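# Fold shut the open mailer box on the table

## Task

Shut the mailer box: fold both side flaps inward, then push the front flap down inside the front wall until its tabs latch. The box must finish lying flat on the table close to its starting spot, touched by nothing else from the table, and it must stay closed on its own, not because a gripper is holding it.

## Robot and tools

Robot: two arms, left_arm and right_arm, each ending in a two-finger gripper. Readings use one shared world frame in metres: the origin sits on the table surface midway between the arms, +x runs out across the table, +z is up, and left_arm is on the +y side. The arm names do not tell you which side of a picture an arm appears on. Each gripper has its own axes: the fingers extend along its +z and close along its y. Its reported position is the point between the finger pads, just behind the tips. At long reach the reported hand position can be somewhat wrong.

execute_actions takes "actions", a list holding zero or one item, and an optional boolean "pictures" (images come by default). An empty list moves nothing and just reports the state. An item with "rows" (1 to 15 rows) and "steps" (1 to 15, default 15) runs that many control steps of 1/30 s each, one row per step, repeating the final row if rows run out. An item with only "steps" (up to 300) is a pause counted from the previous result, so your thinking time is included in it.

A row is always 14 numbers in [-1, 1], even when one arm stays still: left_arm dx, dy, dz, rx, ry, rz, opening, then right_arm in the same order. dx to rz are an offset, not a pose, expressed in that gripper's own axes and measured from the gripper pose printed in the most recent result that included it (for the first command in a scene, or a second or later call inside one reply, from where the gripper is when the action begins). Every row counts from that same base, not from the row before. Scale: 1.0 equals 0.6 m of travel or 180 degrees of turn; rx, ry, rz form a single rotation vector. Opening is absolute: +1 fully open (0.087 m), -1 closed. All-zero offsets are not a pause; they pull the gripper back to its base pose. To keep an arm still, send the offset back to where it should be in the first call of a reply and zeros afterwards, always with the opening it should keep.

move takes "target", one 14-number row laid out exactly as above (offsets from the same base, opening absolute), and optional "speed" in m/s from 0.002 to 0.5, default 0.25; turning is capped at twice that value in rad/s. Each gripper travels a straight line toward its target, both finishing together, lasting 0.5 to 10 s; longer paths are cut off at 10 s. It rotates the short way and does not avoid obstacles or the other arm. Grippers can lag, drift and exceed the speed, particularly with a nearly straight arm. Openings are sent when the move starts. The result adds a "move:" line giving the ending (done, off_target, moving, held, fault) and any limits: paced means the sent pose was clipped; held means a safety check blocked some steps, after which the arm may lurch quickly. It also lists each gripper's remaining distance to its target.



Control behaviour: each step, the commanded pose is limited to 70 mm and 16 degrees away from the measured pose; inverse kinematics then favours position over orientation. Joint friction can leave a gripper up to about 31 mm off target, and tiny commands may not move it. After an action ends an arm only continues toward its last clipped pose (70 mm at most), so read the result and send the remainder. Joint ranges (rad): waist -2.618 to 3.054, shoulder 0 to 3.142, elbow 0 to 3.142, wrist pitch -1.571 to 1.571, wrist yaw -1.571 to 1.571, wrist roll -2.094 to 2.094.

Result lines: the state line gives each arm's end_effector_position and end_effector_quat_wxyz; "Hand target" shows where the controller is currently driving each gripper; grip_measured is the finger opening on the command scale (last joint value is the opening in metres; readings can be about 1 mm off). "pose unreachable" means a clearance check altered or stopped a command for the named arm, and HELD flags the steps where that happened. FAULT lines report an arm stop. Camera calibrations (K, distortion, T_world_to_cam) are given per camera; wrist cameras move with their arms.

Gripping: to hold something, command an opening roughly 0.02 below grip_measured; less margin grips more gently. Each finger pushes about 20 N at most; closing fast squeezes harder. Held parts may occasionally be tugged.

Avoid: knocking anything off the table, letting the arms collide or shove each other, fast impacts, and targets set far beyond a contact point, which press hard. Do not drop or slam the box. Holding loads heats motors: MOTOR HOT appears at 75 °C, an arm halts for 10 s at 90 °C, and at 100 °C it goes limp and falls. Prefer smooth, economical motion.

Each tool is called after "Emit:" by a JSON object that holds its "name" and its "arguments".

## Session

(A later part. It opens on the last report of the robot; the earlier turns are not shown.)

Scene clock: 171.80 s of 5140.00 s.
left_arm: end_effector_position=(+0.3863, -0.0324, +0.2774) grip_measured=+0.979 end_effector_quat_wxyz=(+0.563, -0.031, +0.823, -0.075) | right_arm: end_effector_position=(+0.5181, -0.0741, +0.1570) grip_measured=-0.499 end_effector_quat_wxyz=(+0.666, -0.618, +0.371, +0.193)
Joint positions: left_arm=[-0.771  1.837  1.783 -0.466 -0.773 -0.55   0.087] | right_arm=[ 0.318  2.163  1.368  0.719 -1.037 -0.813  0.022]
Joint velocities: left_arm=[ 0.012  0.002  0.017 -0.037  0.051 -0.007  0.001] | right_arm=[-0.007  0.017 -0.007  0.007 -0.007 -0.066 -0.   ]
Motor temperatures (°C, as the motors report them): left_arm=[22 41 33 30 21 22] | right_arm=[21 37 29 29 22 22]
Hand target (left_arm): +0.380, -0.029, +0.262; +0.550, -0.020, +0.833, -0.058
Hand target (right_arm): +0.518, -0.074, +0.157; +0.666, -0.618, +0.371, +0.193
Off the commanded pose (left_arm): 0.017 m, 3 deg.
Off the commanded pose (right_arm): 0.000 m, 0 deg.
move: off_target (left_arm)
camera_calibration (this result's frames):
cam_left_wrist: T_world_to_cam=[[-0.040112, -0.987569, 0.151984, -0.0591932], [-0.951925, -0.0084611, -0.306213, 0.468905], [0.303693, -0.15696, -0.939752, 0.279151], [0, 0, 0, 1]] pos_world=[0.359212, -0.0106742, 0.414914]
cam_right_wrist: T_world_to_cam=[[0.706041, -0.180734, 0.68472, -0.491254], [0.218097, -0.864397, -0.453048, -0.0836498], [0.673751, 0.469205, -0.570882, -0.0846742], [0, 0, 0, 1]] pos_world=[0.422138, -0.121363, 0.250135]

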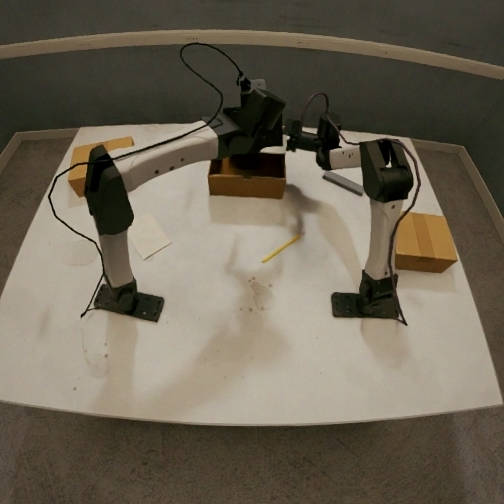

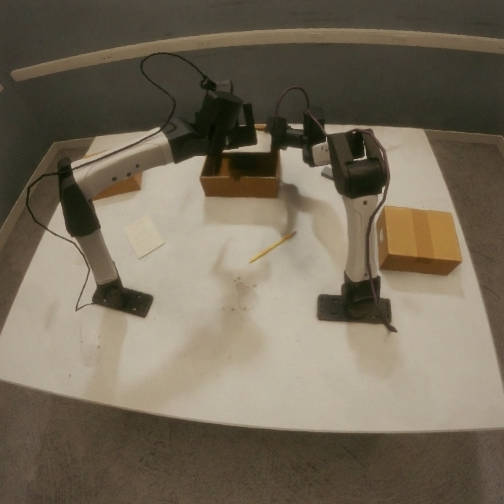

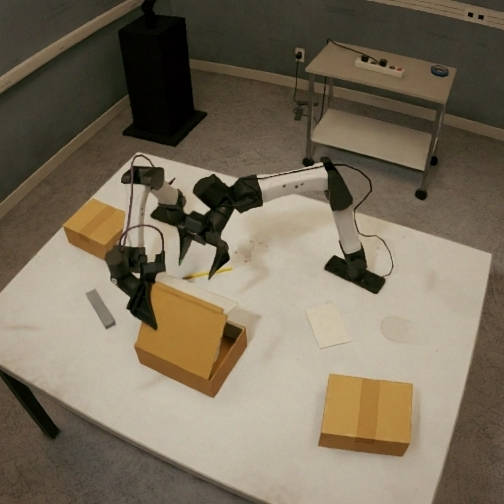

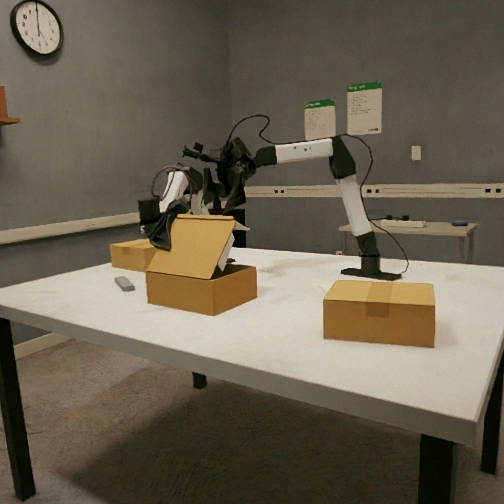

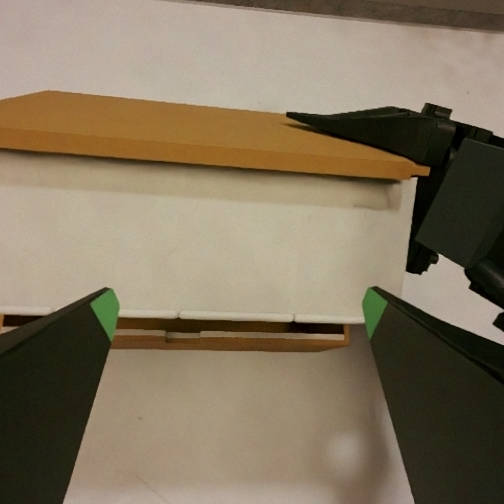

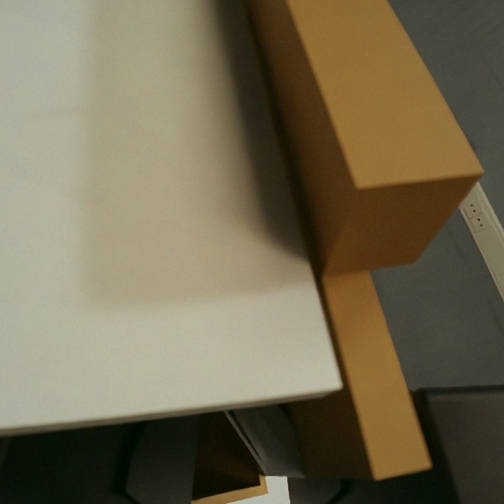

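Emit:
{"name": "move", "arguments": {"target": [0.09,0.03,0.14,0,0,0,1,0,0,0,0,0,0,-0.5], "speed": 0.06}}

Emit:
{"name": "move", "arguments": {"target": [0,0,0.01,0,0,0,1,0,0,-0.13,0,0,0,0], "speed": 0.1}}

Emit:
{"name": "move", "arguments": {"target": [0,0,0.01,0,0,0,1,-0.03,-0.08,0,0,0,0,-1], "speed": 0.1}}

Emit:
{"name": "move", "arguments": {"target": [0,0,0.01,0,0,0,1,-0.04,0.03,0.2,0,0,0,-1], "speed": 0.1}}

Scene clock: 176.67 s of 5140.00 s.
left_arm: end_effector_position=(+0.4333, -0.0320, +0.2286) grip_measured=+0.979 end_effector_quat_wxyz=(+0.577, -0.034, +0.811, -0.087) | right_arm: end_effector_position=(+0.5194, -0.0751, +0.1569) grip_measured=-0.499 end_effector_quat_wxyz=(+0.667, -0.617, +0.373, +0.190)
Joint positions: left_arm=[-0.683  1.904  1.627 -0.151 -0.696 -0.477  0.087] | right_arm=[ 0.317  2.163  1.368  0.719 -1.032 -0.813  0.022]
Joint velocities: left_arm=[ 0.012 -0.007  0.032  0.037  0.007 -0.051  0.001] | right_arm=[ 0.002  0.002 -0.017 -0.022 -0.007 -0.022  0.   ]
Motor temperatures (°C, as the motors report them): left_arm=[22 41 32 30 21 22] | right_arm=[21 37 29 29 22 22]
Hand target (left_arm): +0.444, -0.028, +0.196; +0.563, -0.030, +0.822, -0.074
Hand target (right_arm): +0.518, -0.074, +0.157; +0.666, -0.618, +0.371, +0.193
Off the commanded pose (left_arm): 0.036 m, 3 deg.
Off the commanded pose (right_arm): 0.002 m, 0 deg.
move: off_target (left_arm)
camera_calibration (this result's frames):
cam_left_wrist: T_world_to_cam=[[-0.0517872, -0.983105, 0.175564, -0.0496704], [-0.939835, -0.0114663, -0.341437, 0.501441], [0.337682, -0.182683, -0.923362, 0.19984], [0, 0, 0, 1]] pos_world=[0.401217, -0.00657417, 0.364456]
cam_right_wrist: T_world_to_cam=[[0.704707, -0.185281, 0.684879, -0.491951], [0.212222, -0.866059, -0.452662, -0.0819597], [0.677015, 0.464341, -0.570997, -0.0871141], [0, 0, 0, 1]] pos_world=[0.423053, -0.121681, 0.250085]

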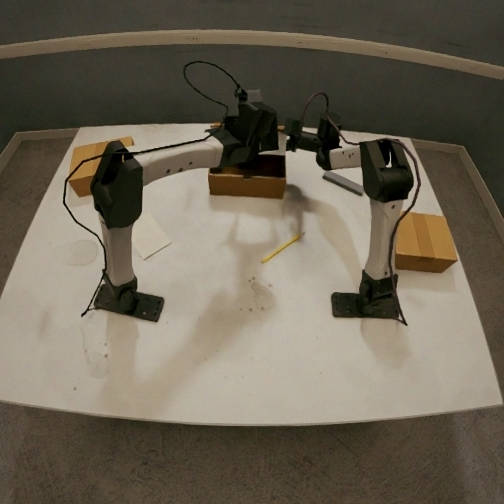

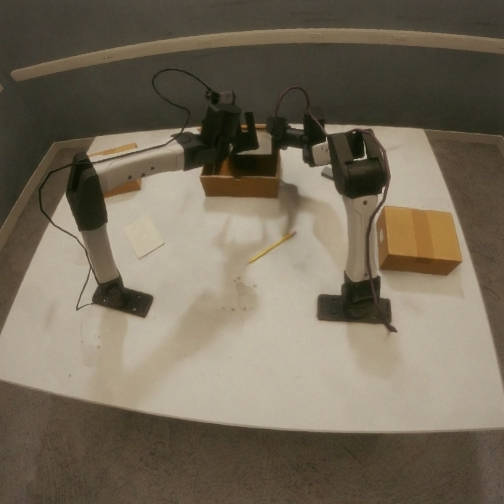

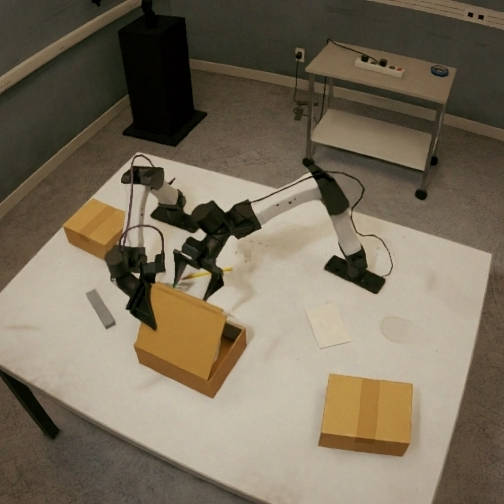

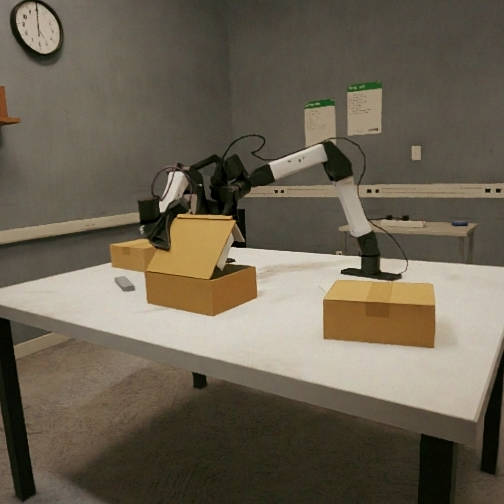

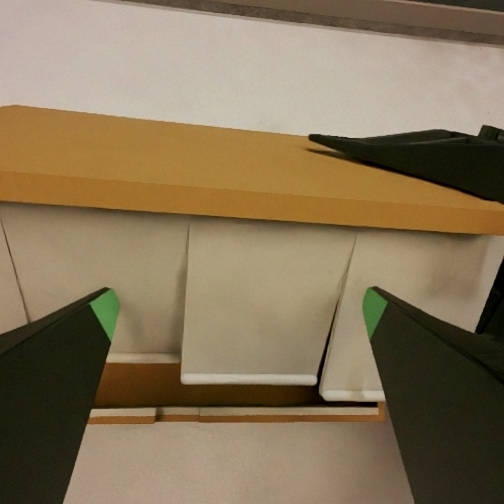

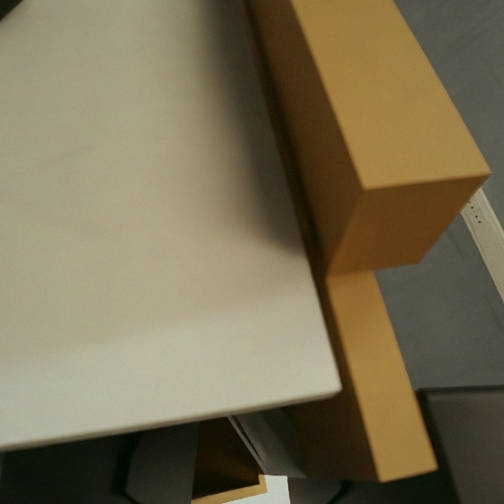

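Scene clock: 177.87 s of 5140.00 s.
left_arm: end_effector_position=(+0.4332, -0.0317, +0.2314) grip_measured=+0.979 end_effector_quat_wxyz=(+0.579, -0.035, +0.810, -0.089) | right_arm: end_effector_position=(+0.5024, -0.1486, +0.1478) grip_measured=+0.000 end_effector_quat_wxyz=(+0.658, -0.611, +0.390, +0.201)
Joint positions: left_arm=[-0.683  1.899  1.627 -0.149 -0.697 -0.477  0.087] | right_arm=[ 0.162  2.071  1.211  0.723 -1.179 -0.833  0.044]
Joint velocities: left_arm=[ 0.012 -0.007  0.022 -0.007 -0.007 -0.066 -0.001] | right_arm=[-0.017  0.002 -0.002  0.081  0.037 -0.037 -0.001]
Motor temperatures (°C, as the motors report them): left_arm=[22 41 33 30 21 22] | right_arm=[21 37 29 29 22 22]
Hand target (left_arm): +0.439, -0.032, +0.227; +0.577, -0.034, +0.811, -0.088
Hand target (right_arm): +0.498, -0.149, +0.160; +0.667, -0.616, +0.373, +0.191
Off the commanded pose (left_arm): 0.008 m, 0 deg.
Off the commanded pose (right_arm): 0.013 m, 3 deg.
move: off_target (right_arm)
camera_calibration (this result's frames):
cam_left_wrist: T_world_to_cam=[[-0.0523511, -0.982333, 0.17967, -0.0505512], [-0.93831, -0.0131958, -0.345544, 0.50246], [0.34181, -0.186676, -0.921042, 0.200055], [0, 0, 0, 1]] pos_world=[0.400435, -0.00568217, 0.366964]
cam_right_wrist: T_world_to_cam=[[0.732691, -0.189744, 0.653576, -0.497503], [0.185314, -0.868435, -0.459868, -0.131923], [0.654846, 0.458058, -0.601132, -0.0320706], [0, 0, 0, 1]] pos_world=[0.409964, -0.194275, 0.24521]

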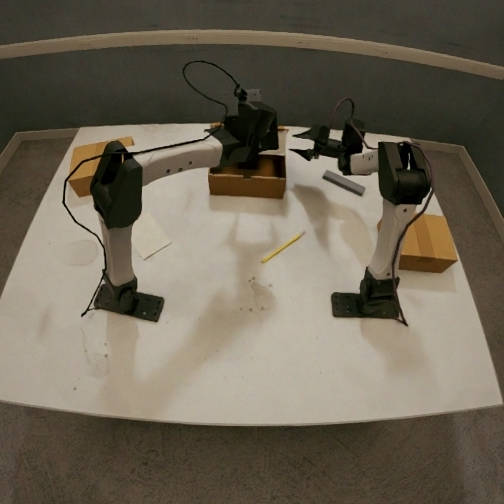

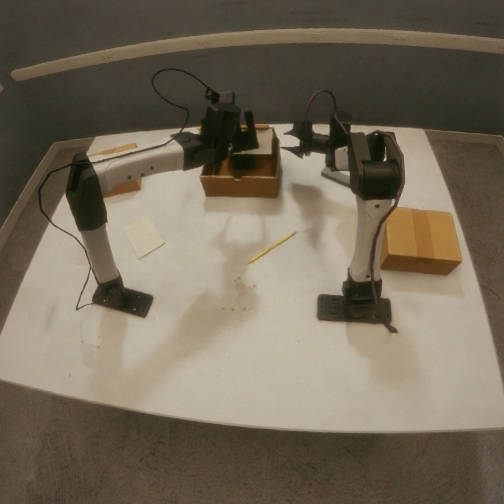

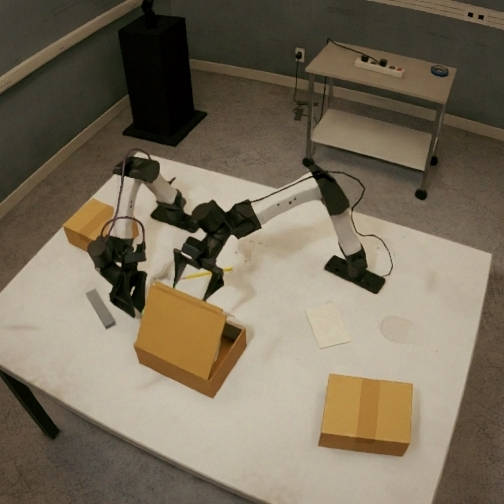

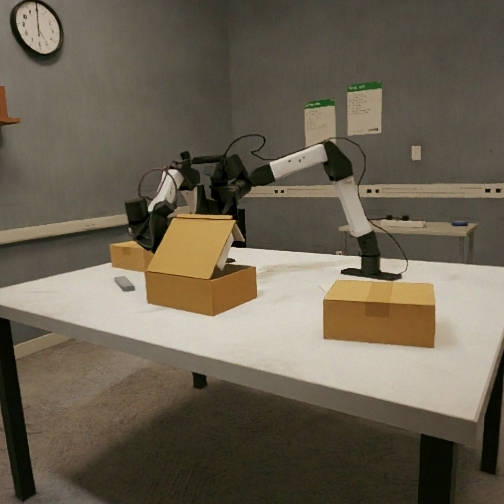

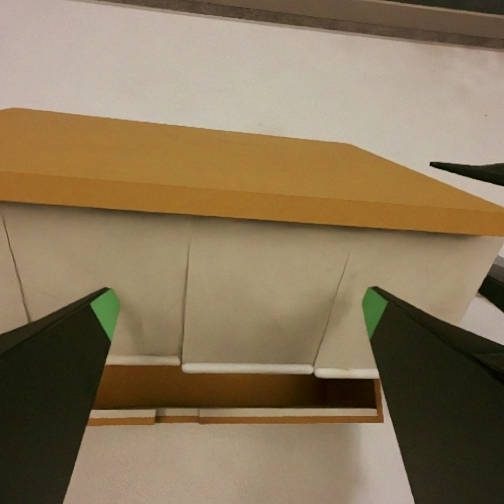

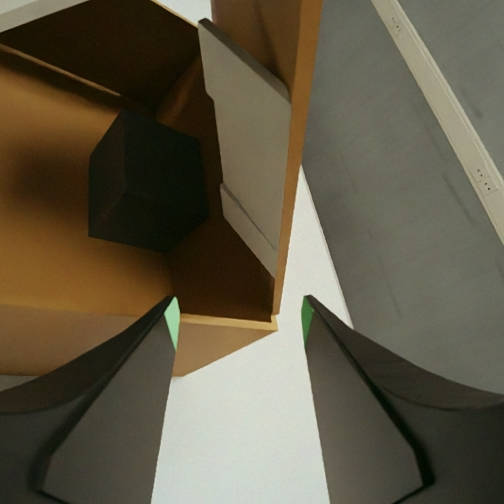

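Scene clock: 179.00 s of 5140.00 s.
left_arm: end_effector_position=(+0.4332, -0.0317, +0.2314) grip_measured=+0.979 end_effector_quat_wxyz=(+0.579, -0.035, +0.810, -0.089) | right_arm: end_effector_position=(+0.5241, -0.1510, +0.1819) grip_measured=-0.985 end_effector_quat_wxyz=(+0.654, -0.609, +0.398, +0.207)
Joint positions: left_arm=[-0.683  1.899  1.627 -0.149 -0.697 -0.476  0.087] | right_arm=[ 0.151  2.071  1.382  0.532 -1.187 -0.832  0.001]
Joint velocities: left_arm=[-0.002 -0.007  0.017 -0.007 -0.037  0.022 -0.   ] | right_arm=[ 0.027 -0.007 -0.007 -0.037 -0.022  0.037 -0.   ]
Motor temperatures (°C, as the motors report them): left_arm=[22 41 33 30 21 22] | right_arm=[21 37 29 29 22 22]
Hand target (left_arm): +0.439, -0.032, +0.229; +0.579, -0.035, +0.810, -0.089
Hand target (right_arm): +0.527, -0.153, +0.193; +0.659, -0.611, +0.390, +0.201
Off the commanded pose (left_arm): 0.006 m, 0 deg.
Off the commanded pose (right_arm): 0.011 m, 1 deg.
move: off_target (right_arm)
camera_calibration (this result's frames):
cam_left_wrist: T_world_to_cam=[[-0.0524756, -0.982391, 0.179315, -0.0504008], [-0.938298, -0.0129591, -0.345586, 0.502471], [0.341824, -0.186385, -0.921095, 0.200071], [0, 0, 0, 1]] pos_world=[0.400434, -0.00571147, 0.366969]
cam_right_wrist: T_world_to_cam=[[0.745746, -0.191219, 0.6382, -0.540394], [0.173511, -0.869125, -0.463159, -0.115656], [0.64324, 0.456133, -0.614967, -0.0163281], [0, 0, 0, 1]] pos_world=[0.433567, -0.196405, 0.281271]

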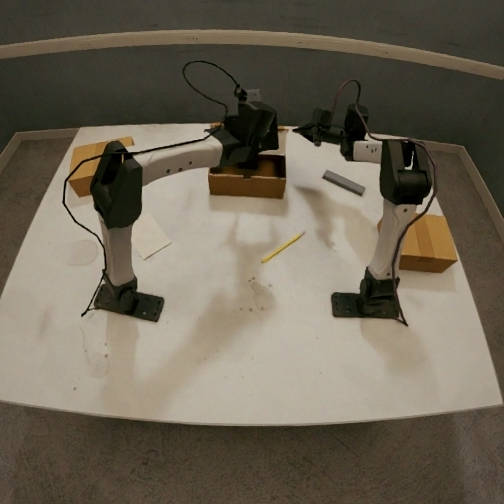

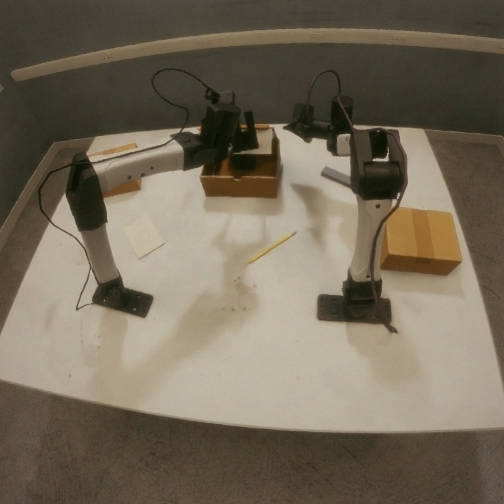

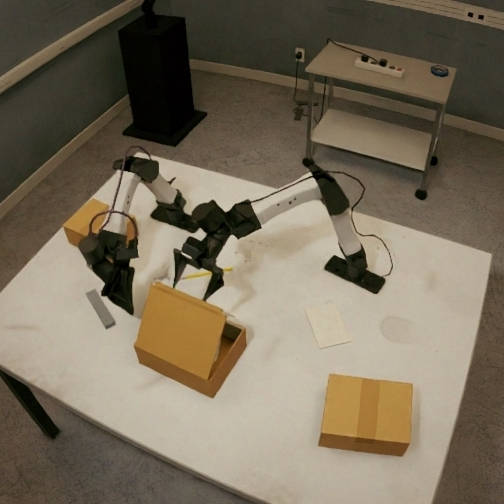

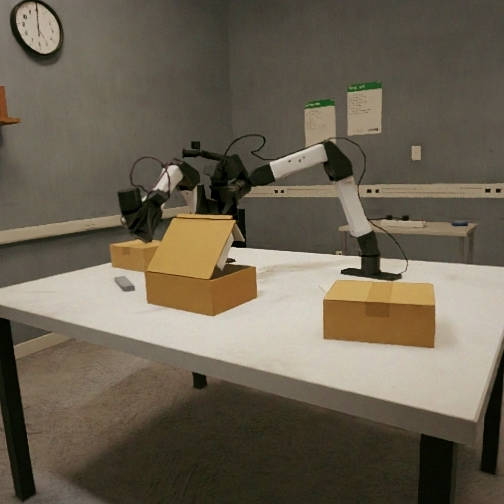

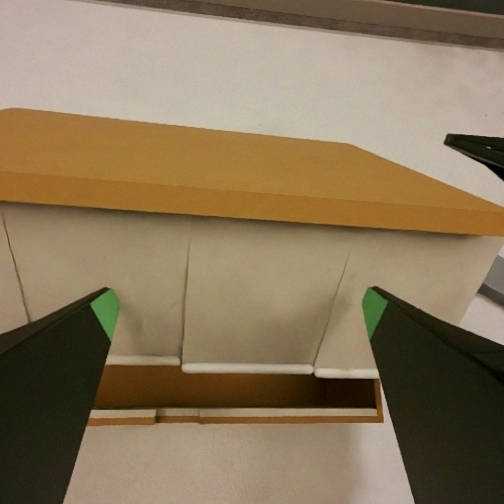

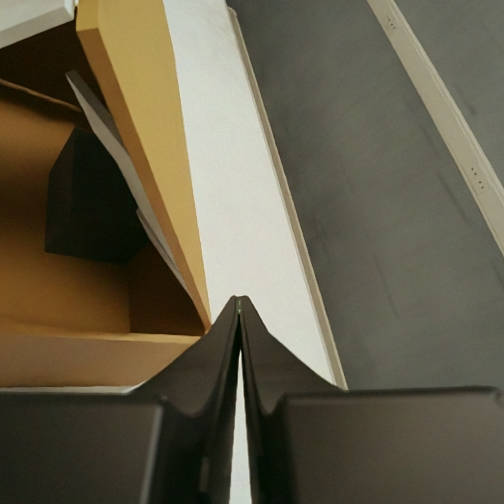

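Scene clock: 180.60 s of 5140.00 s.
left_arm: end_effector_position=(+0.4343, -0.0293, +0.2314) grip_measured=+0.979 end_effector_quat_wxyz=(+0.580, -0.036, +0.809, -0.085) | right_arm: end_effector_position=(+0.5327, -0.0438, +0.1889) grip_measured=-0.985 end_effector_quat_wxyz=(+0.661, -0.609, +0.394, +0.192)
Joint positions: left_arm=[-0.681  1.899  1.627 -0.151 -0.702 -0.472  0.087] | right_arm=[ 0.379  2.168  1.537  0.543 -0.942 -0.785  0.001]
Joint velocities: left_arm=[-0.002  0.022 -0.012 -0.081  0.007 -0.037 -0.   ] | right_arm=[ 0.002 -0.017  0.002  0.037  0.022 -0.037 -0.001]
Motor temperatures (°C, as the motors report them): left_arm=[22 41 33 30 21 22] | right_arm=[21 37 29 29 22 22]
Hand target (left_arm): +0.439, -0.032, +0.230; +0.579, -0.035, +0.809, -0.089
Hand target (right_arm): +0.529, -0.029, +0.182; +0.654, -0.610, +0.398, +0.206
Off the commanded pose (left_arm): 0.006 m, 1 deg.
Off the commanded pose (right_arm): 0.018 m, 2 deg.
move: off_target (right_arm)
camera_calibration (this result's frames):
cam_left_wrist: T_world_to_cam=[[-0.0463833, -0.983895, 0.172627, -0.0491347], [-0.937697, -0.016686, -0.347054, 0.503518], [0.344345, -0.177969, -0.921821, 0.199437], [0, 0, 0, 1]] pos_world=[0.401193, -0.00444807, 0.367075]
cam_right_wrist: T_world_to_cam=[[0.723837, -0.203427, 0.659301, -0.52359], [0.17118, -0.872726, -0.457216, -0.0207424], [0.668399, 0.443809, -0.596889, -0.0838244], [0, 0, 0, 1]] pos_world=[0.438573, -0.087413, 0.285686]

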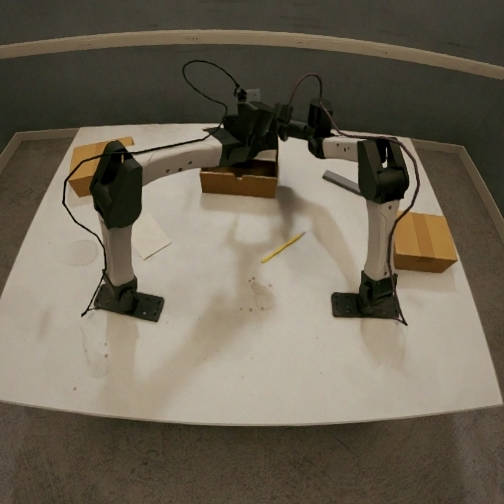

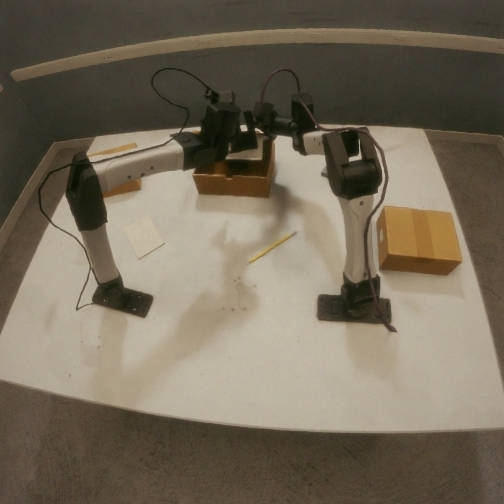

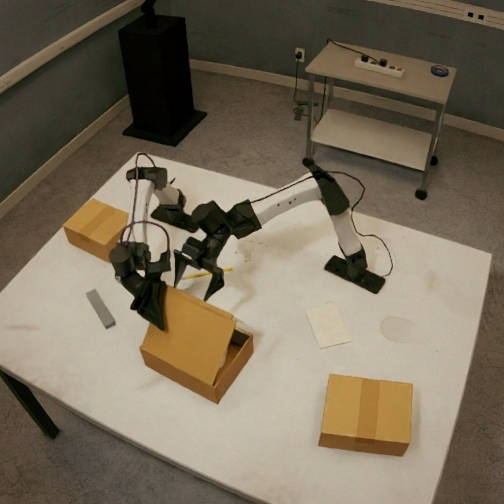

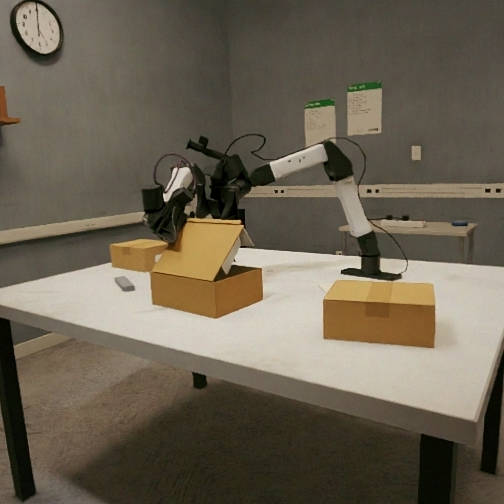

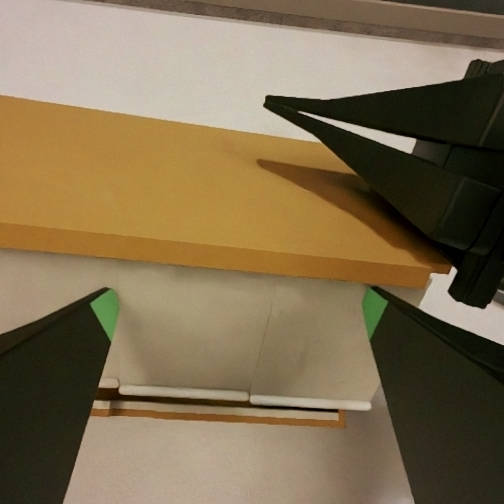

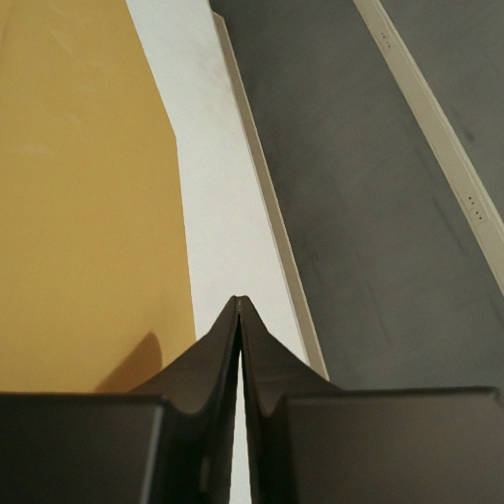

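Emit:
{"name": "move", "arguments": {"target": [0.057,0.07,0.027,0,0,0,1,0,0,0,-0.2,0,0,-1], "speed": 0.06}}

Scene clock: 188.47 s of 5140.00 s.
left_arm: end_effector_position=(+0.4341, -0.0165, +0.2068) grip_measured=+0.979 end_effector_quat_wxyz=(+0.589, -0.032, +0.798, -0.119) | right_arm: end_effector_position=(+0.5308, -0.0404, +0.1901) grip_measured=-0.985 end_effector_quat_wxyz=(-0.517, +0.738, -0.341, -0.268)
Joint positions: left_arm=[-0.644  1.834  1.4    0.086 -0.624 -0.448  0.087] | right_arm=[ 0.354  2.657  2.826 -1.087 -1.152 -1.534  0.001]
Joint velocities: left_arm=[-0.002 -0.002  0.002 -0.037  0.081  0.081  0.001] | right_arm=[-0.007  0.002 -0.012 -0.051  0.037  0.037  0.001]
Motor temperatures (°C, as the motors report them): left_arm=[22 41 33 31 21 22] | right_arm=[21 38 30 29 22 22]
Hand target (left_arm): +0.440, +0.004, +0.187; +0.580, -0.035, +0.809, -0.084
Hand target (right_arm): +0.533, -0.043, +0.191; -0.518, +0.740, -0.340, -0.260
Off the commanded pose (left_arm): 0.030 m, 4 deg.
Off the commanded pose (right_arm): 0.004 m, 11 deg.
elbow stopped short (right arm): the move would have taken joint 3 (elbow) straighter than the controller allows; a more bent joint 3 avoids this.
move: off_target (left_arm, right_arm)
camera_calibration (this result's frames):
cam_left_wrist: T_world_to_cam=[[-0.0949582, -0.970529, 0.221487, -0.0211663], [-0.926855, 0.0050169, -0.375387, 0.496591], [0.363212, -0.240933, -0.900016, 0.165402], [0, 0, 0, 1]] pos_world=[0.398182, 0.0168168, 0.339966]
cam_right_wrist: T_world_to_cam=[[0.777248, 0.215645, 0.591086, -0.520822], [0.42791, -0.869892, -0.245318, -0.1934], [0.46128, 0.443605, -0.768398, 0.0591678], [0, 0, 0, 1]] pos_world=[0.460273, -0.082172, 0.305871]

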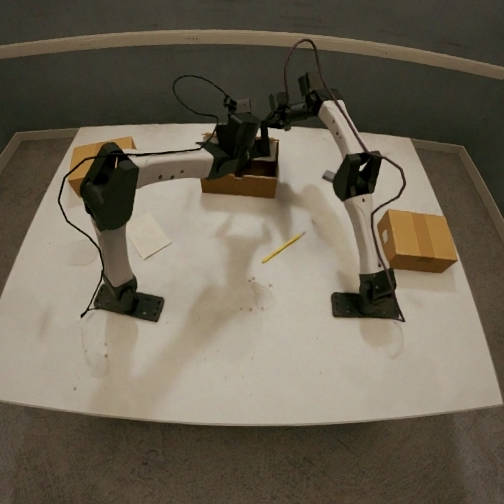

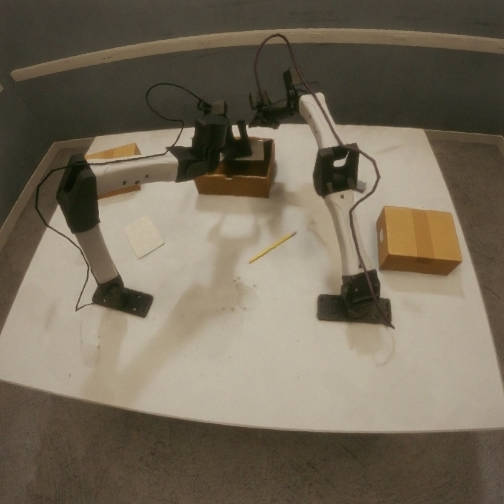

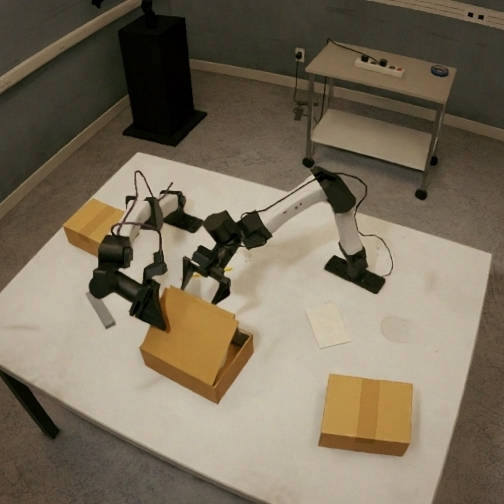

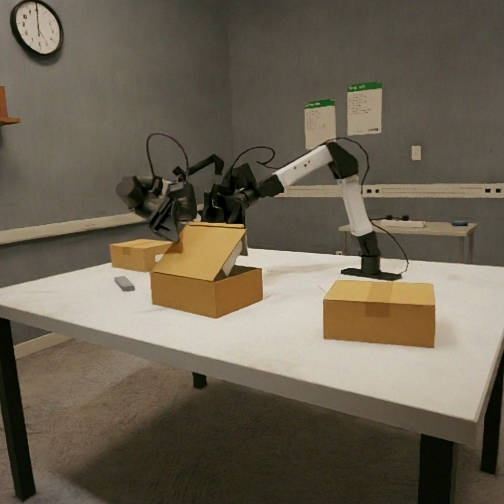

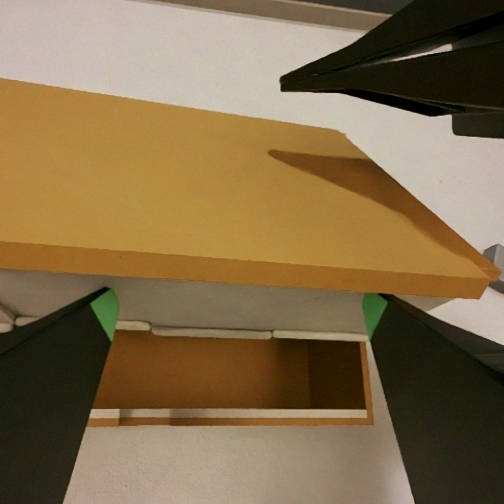

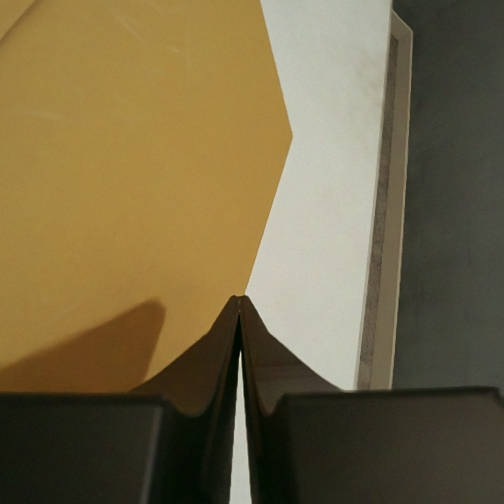

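Emit:
{"name": "move", "arguments": {"target": [0.1,0.02,0.005,0,0,0,1,0.058,0.13,0.047,0,0,0,-1], "speed": 0.05}}

Scene clock: 193.40 s of 5140.00 s.
left_arm: end_effector_position=(+0.4123, -0.0196, +0.1502) grip_measured=+0.979 end_effector_quat_wxyz=(+0.578, -0.014, +0.808, -0.116) | right_arm: end_effector_position=(+0.5093, -0.0461, +0.1343) grip_measured=-0.985 end_effector_quat_wxyz=(-0.549, +0.741, -0.308, -0.232)
Joint positions: left_arm=[-0.681  1.849  1.215  0.248 -0.631 -0.452  0.087] | right_arm=[ 0.357  2.305  1.891 -0.373 -1.151 -1.519  0.001]
Joint velocities: left_arm=[-0.002  0.002 -0.002 -0.007 -0.066 -0.022 -0.001] | right_arm=[-0.022 -0.007 -0.002 -0.007  0.066 -0.007 -0.001]
Motor temperatures (°C, as the motors report them): left_arm=[22 41 33 31 21 22] | right_arm=[21 39 30 29 22 22]
Hand target (left_arm): +0.419, -0.018, +0.147; +0.588, -0.032, +0.800, -0.119
Hand target (right_arm): +0.489, -0.041, +0.110; -0.516, +0.739, -0.341, -0.267
Off the commanded pose (left_arm): 0.009 m, 3 deg.
Off the commanded pose (right_arm): 0.032 m, 7 deg.
move: off_target (left_arm, right_arm)
camera_calibration (this result's frames):
cam_left_wrist: T_world_to_cam=[[-0.117717, -0.972985, 0.198604, -0.000934825], [-0.935112, 0.0412979, -0.351939, 0.455671], [0.334229, -0.227146, -0.914711, 0.136044], [0, 0, 0, 1]] pos_world=[0.380523, 0.011174, 0.284995]
cam_right_wrist: T_world_to_cam=[[0.7076, 0.188763, 0.680934, -0.44764], [0.45134, -0.862201, -0.230002, -0.216438], [0.543686, 0.470082, -0.69529, -0.0218232], [0, 0, 0, 1]] pos_world=[0.426302, -0.0918568, 0.239858]

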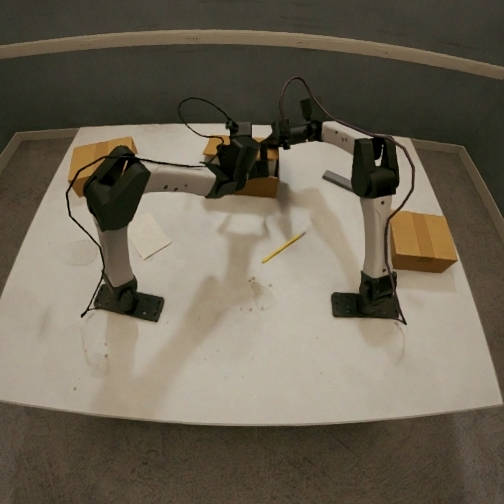

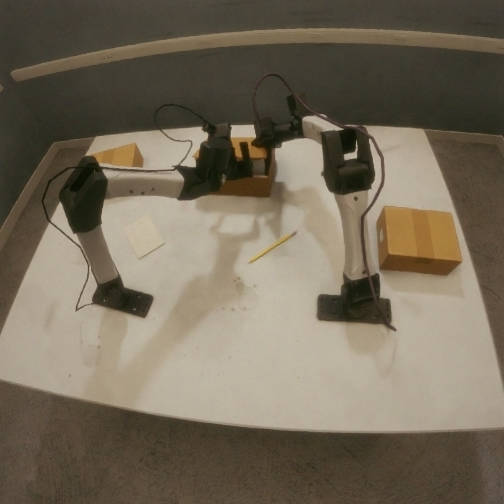

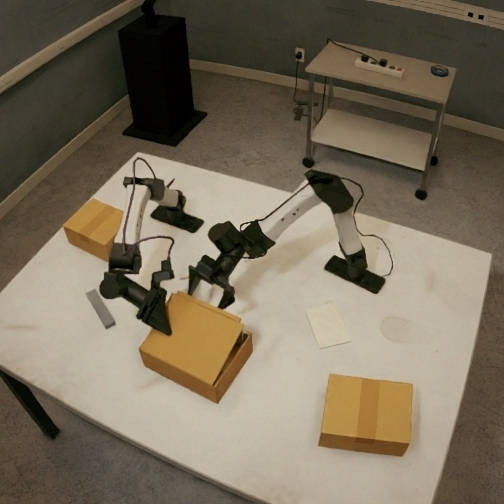

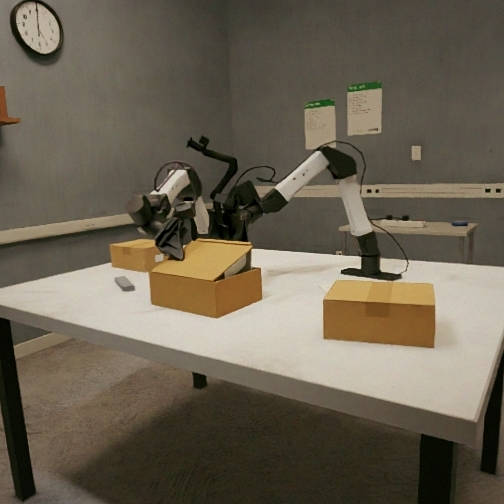

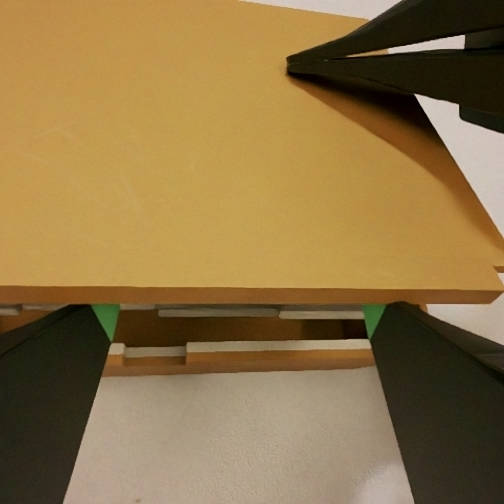

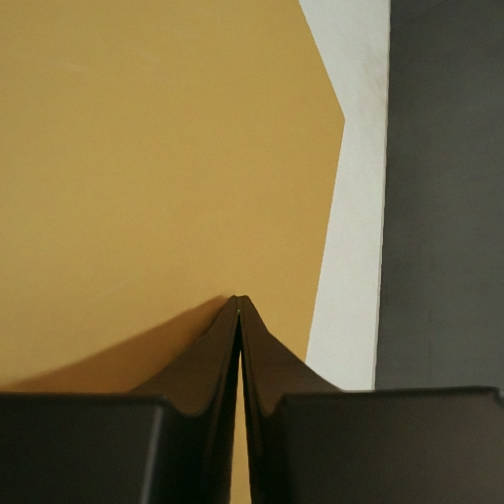

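Emit:
{"name": "execute_actions", "arguments": {"actions": []}}

Scene clock: 199.00 s of 5140.00 s.
left_arm: end_effector_position=(+0.4124, -0.0197, +0.1504) grip_measured=+0.979 end_effector_quat_wxyz=(+0.578, -0.015, +0.807, -0.117) | right_arm: end_effector_position=(+0.5094, -0.0461, +0.1344) grip_measured=-0.985 end_effector_quat_wxyz=(-0.549, +0.741, -0.309, -0.233)
Joint positions: left_arm=[-0.681  1.849  1.215  0.249 -0.631 -0.452  0.087] | right_arm=[ 0.357  2.305  1.89  -0.371 -1.151 -1.515  0.001]
Joint velocities: left_arm=[ 0.002 -0.002 -0.022 -0.007 -0.007  0.037  0.   ] | right_arm=[ 0.007 -0.012  0.002  0.037 -0.022  0.007 -0.001]
Motor temperatures (°C, as the motors report them): left_arm=[22 40 33 32 21 22] | right_arm=[21 40 30 28 22 22]
Hand target (left_arm): +0.419, -0.018, +0.147; +0.588, -0.032, +0.799, -0.119
Hand target (right_arm): +0.489, -0.041, +0.110; -0.516, +0.739, -0.341, -0.267
Off the commanded pose (left_arm): 0.009 m, 3 deg.
Off the commanded pose (right_arm): 0.032 m, 7 deg.
Steps of this call (steps 1 to 90: nothing new was sent; then 2.60 s passed at rest). Readings (end_effector_position):
1: left_arm (+0.4123, -0.0197, +0.1503) | right_arm (+0.5093, -0.0461, +0.1344)
2: left_arm (+0.4124, -0.0196, +0.1504) | right_arm (+0.5093, -0.0461, +0.1344)
4: left_arm (+0.4124, -0.0197, +0.1504) | right_arm (+0.5093, -0.0461, +0.1343)
8: left_arm (+0.4124, -0.0197, +0.1504) | right_arm (+0.5094, -0.0461, +0.1343)
90: the state above
camera_calibration (this result's frames):
cam_left_wrist: T_world_to_cam=[[-0.117545, -0.972874, 0.199245, -0.00117356], [-0.934821, 0.0406984, -0.352778, 0.455857], [0.3351, -0.227726, -0.914248, 0.135773], [0, 0, 0, 1]] pos_world=[0.380509, 0.0112246, 0.28518]
cam_right_wrist: T_world_to_cam=[[0.709073, 0.187428, 0.679769, -0.448458], [0.449658, -0.862771, -0.231156, -0.215484], [0.54316, 0.46957, -0.696046, -0.0214685], [0, 0, 0, 1]] pos_world=[0.426544, -0.0917784, 0.240095]

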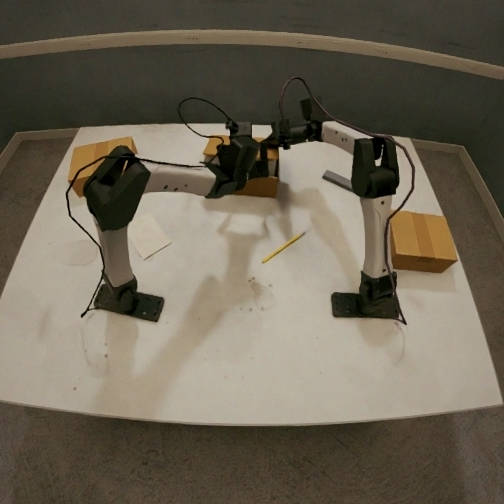

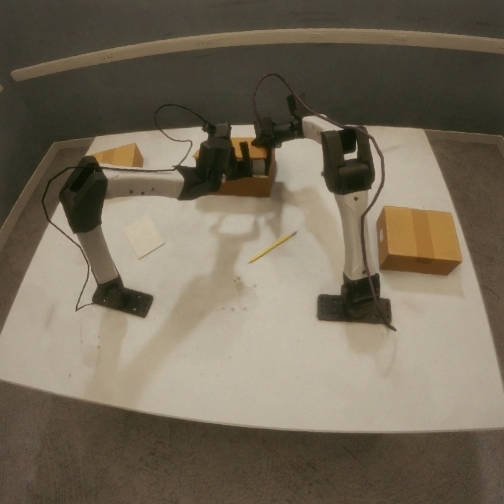

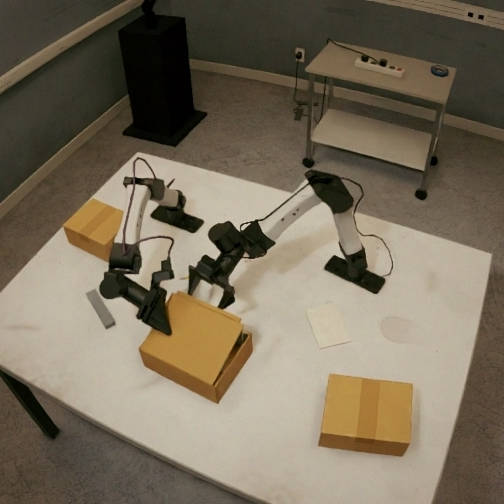

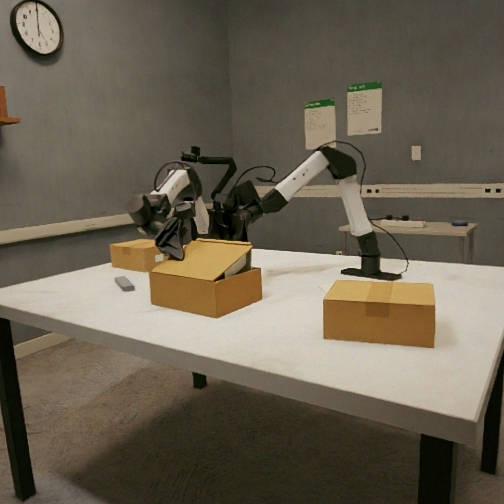

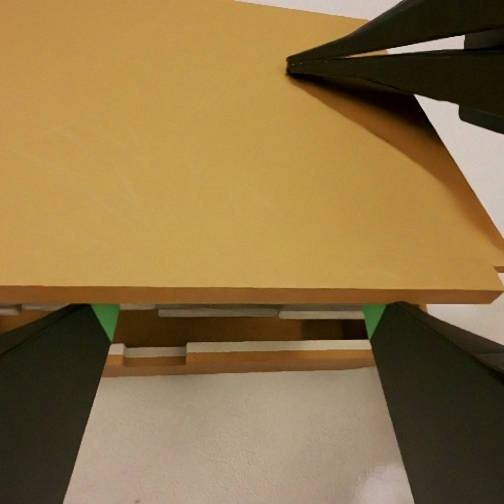

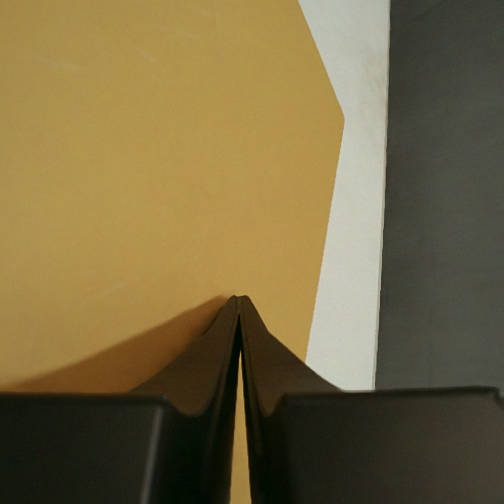

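Emit:
{"name": "move", "arguments": {"target": [0.05,0.01,0.014,0,0,0,1,0.05,0.042,0.021,0,0,0,-1], "speed": 0.04}}

Scene clock: 202.57 s of 5140.00 s.
left_arm: end_effector_position=(+0.4085, -0.0214, +0.1287) grip_measured=+0.979 end_effector_quat_wxyz=(+0.576, -0.009, +0.809, -0.117) | right_arm: end_effector_position=(+0.5148, -0.0431, +0.1266) grip_measured=-0.985 end_effector_quat_wxyz=(-0.568, +0.740, -0.285, -0.220)
Joint positions: left_arm=[-0.687  1.878  1.163  0.324 -0.628 -0.45   0.087] | right_arm=[ 0.355  2.32   1.844 -0.246 -1.17  -1.516  0.001]
Joint velocities: left_arm=[-0.002  0.017 -0.002 -0.022 -0.007  0.037  0.   ] | right_arm=[-0.007  0.007 -0.007 -0.051  0.066 -0.037 -0.001]
Motor temperatures (°C, as the motors report them): left_arm=[22 40 33 33 21 22] | right_arm=[21 40 30 28 22 22]
Hand target (left_arm): +0.411, -0.020, +0.119; +0.578, -0.015, +0.808, -0.116
Hand target (right_arm): +0.511, -0.046, +0.094; -0.549, +0.741, -0.309, -0.233
Off the commanded pose (left_arm): 0.010 m, 1 deg.
Off the commanded pose (right_arm): 0.033 m, 4 deg.
move: off_target (right_arm)
camera_calibration (this result's frames):
cam_left_wrist: T_world_to_cam=[[-0.127014, -0.972606, 0.194693, 0.00547224], [-0.935873, 0.0524746, -0.348407, 0.444789], [0.328646, -0.22646, -0.916901, 0.119811], [0, 0, 0, 1]] pos_world=[0.377586, 0.00911455, 0.263757]
cam_right_wrist: T_world_to_cam=[[0.666729, 0.173763, 0.724761, -0.432042], [0.47366, -0.849589, -0.232044, -0.228809], [0.575429, 0.498001, -0.648751, -0.0525612], [0, 0, 0, 1]] pos_world=[0.426678, -0.0931449, 0.225934]

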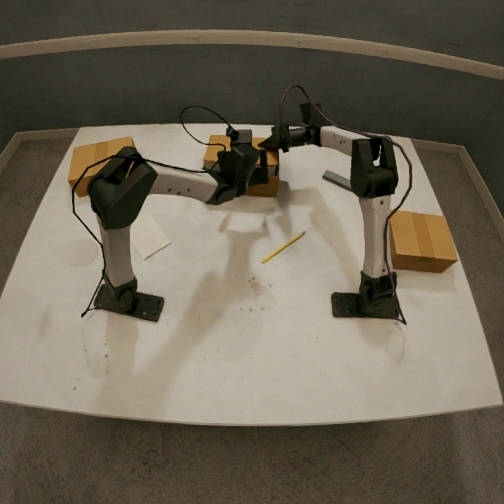

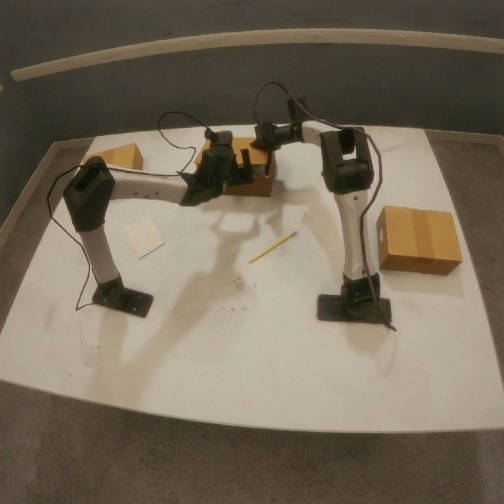

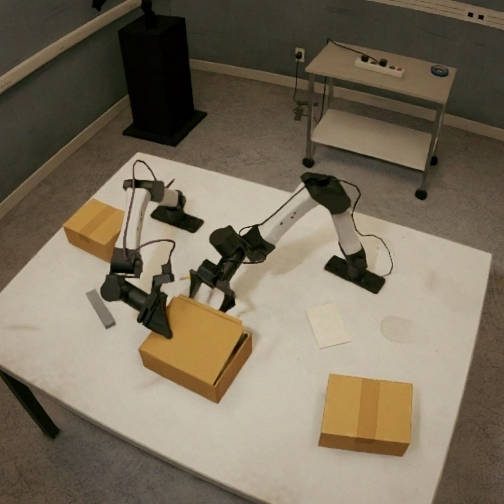

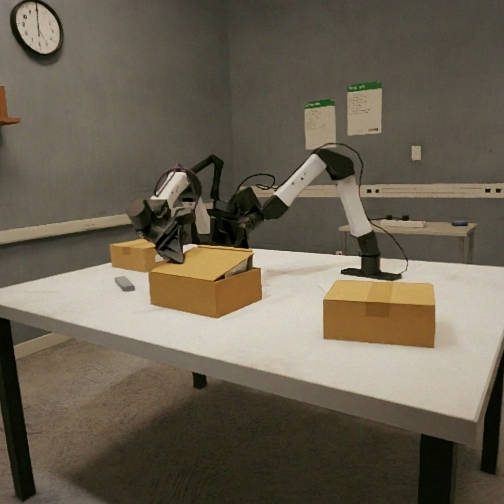

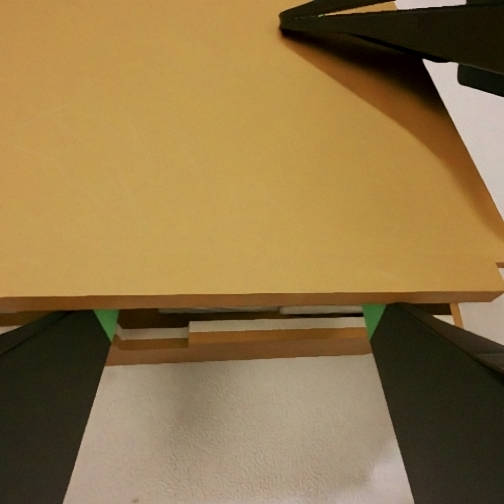

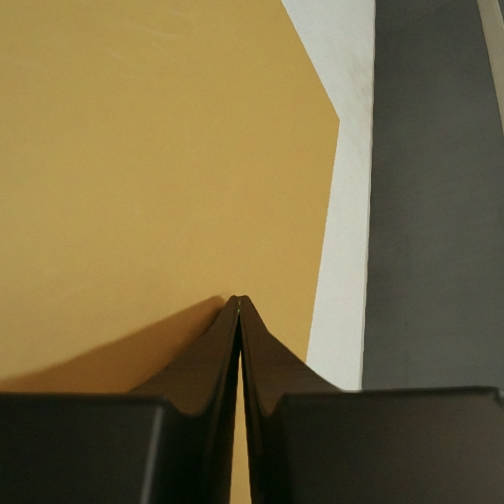

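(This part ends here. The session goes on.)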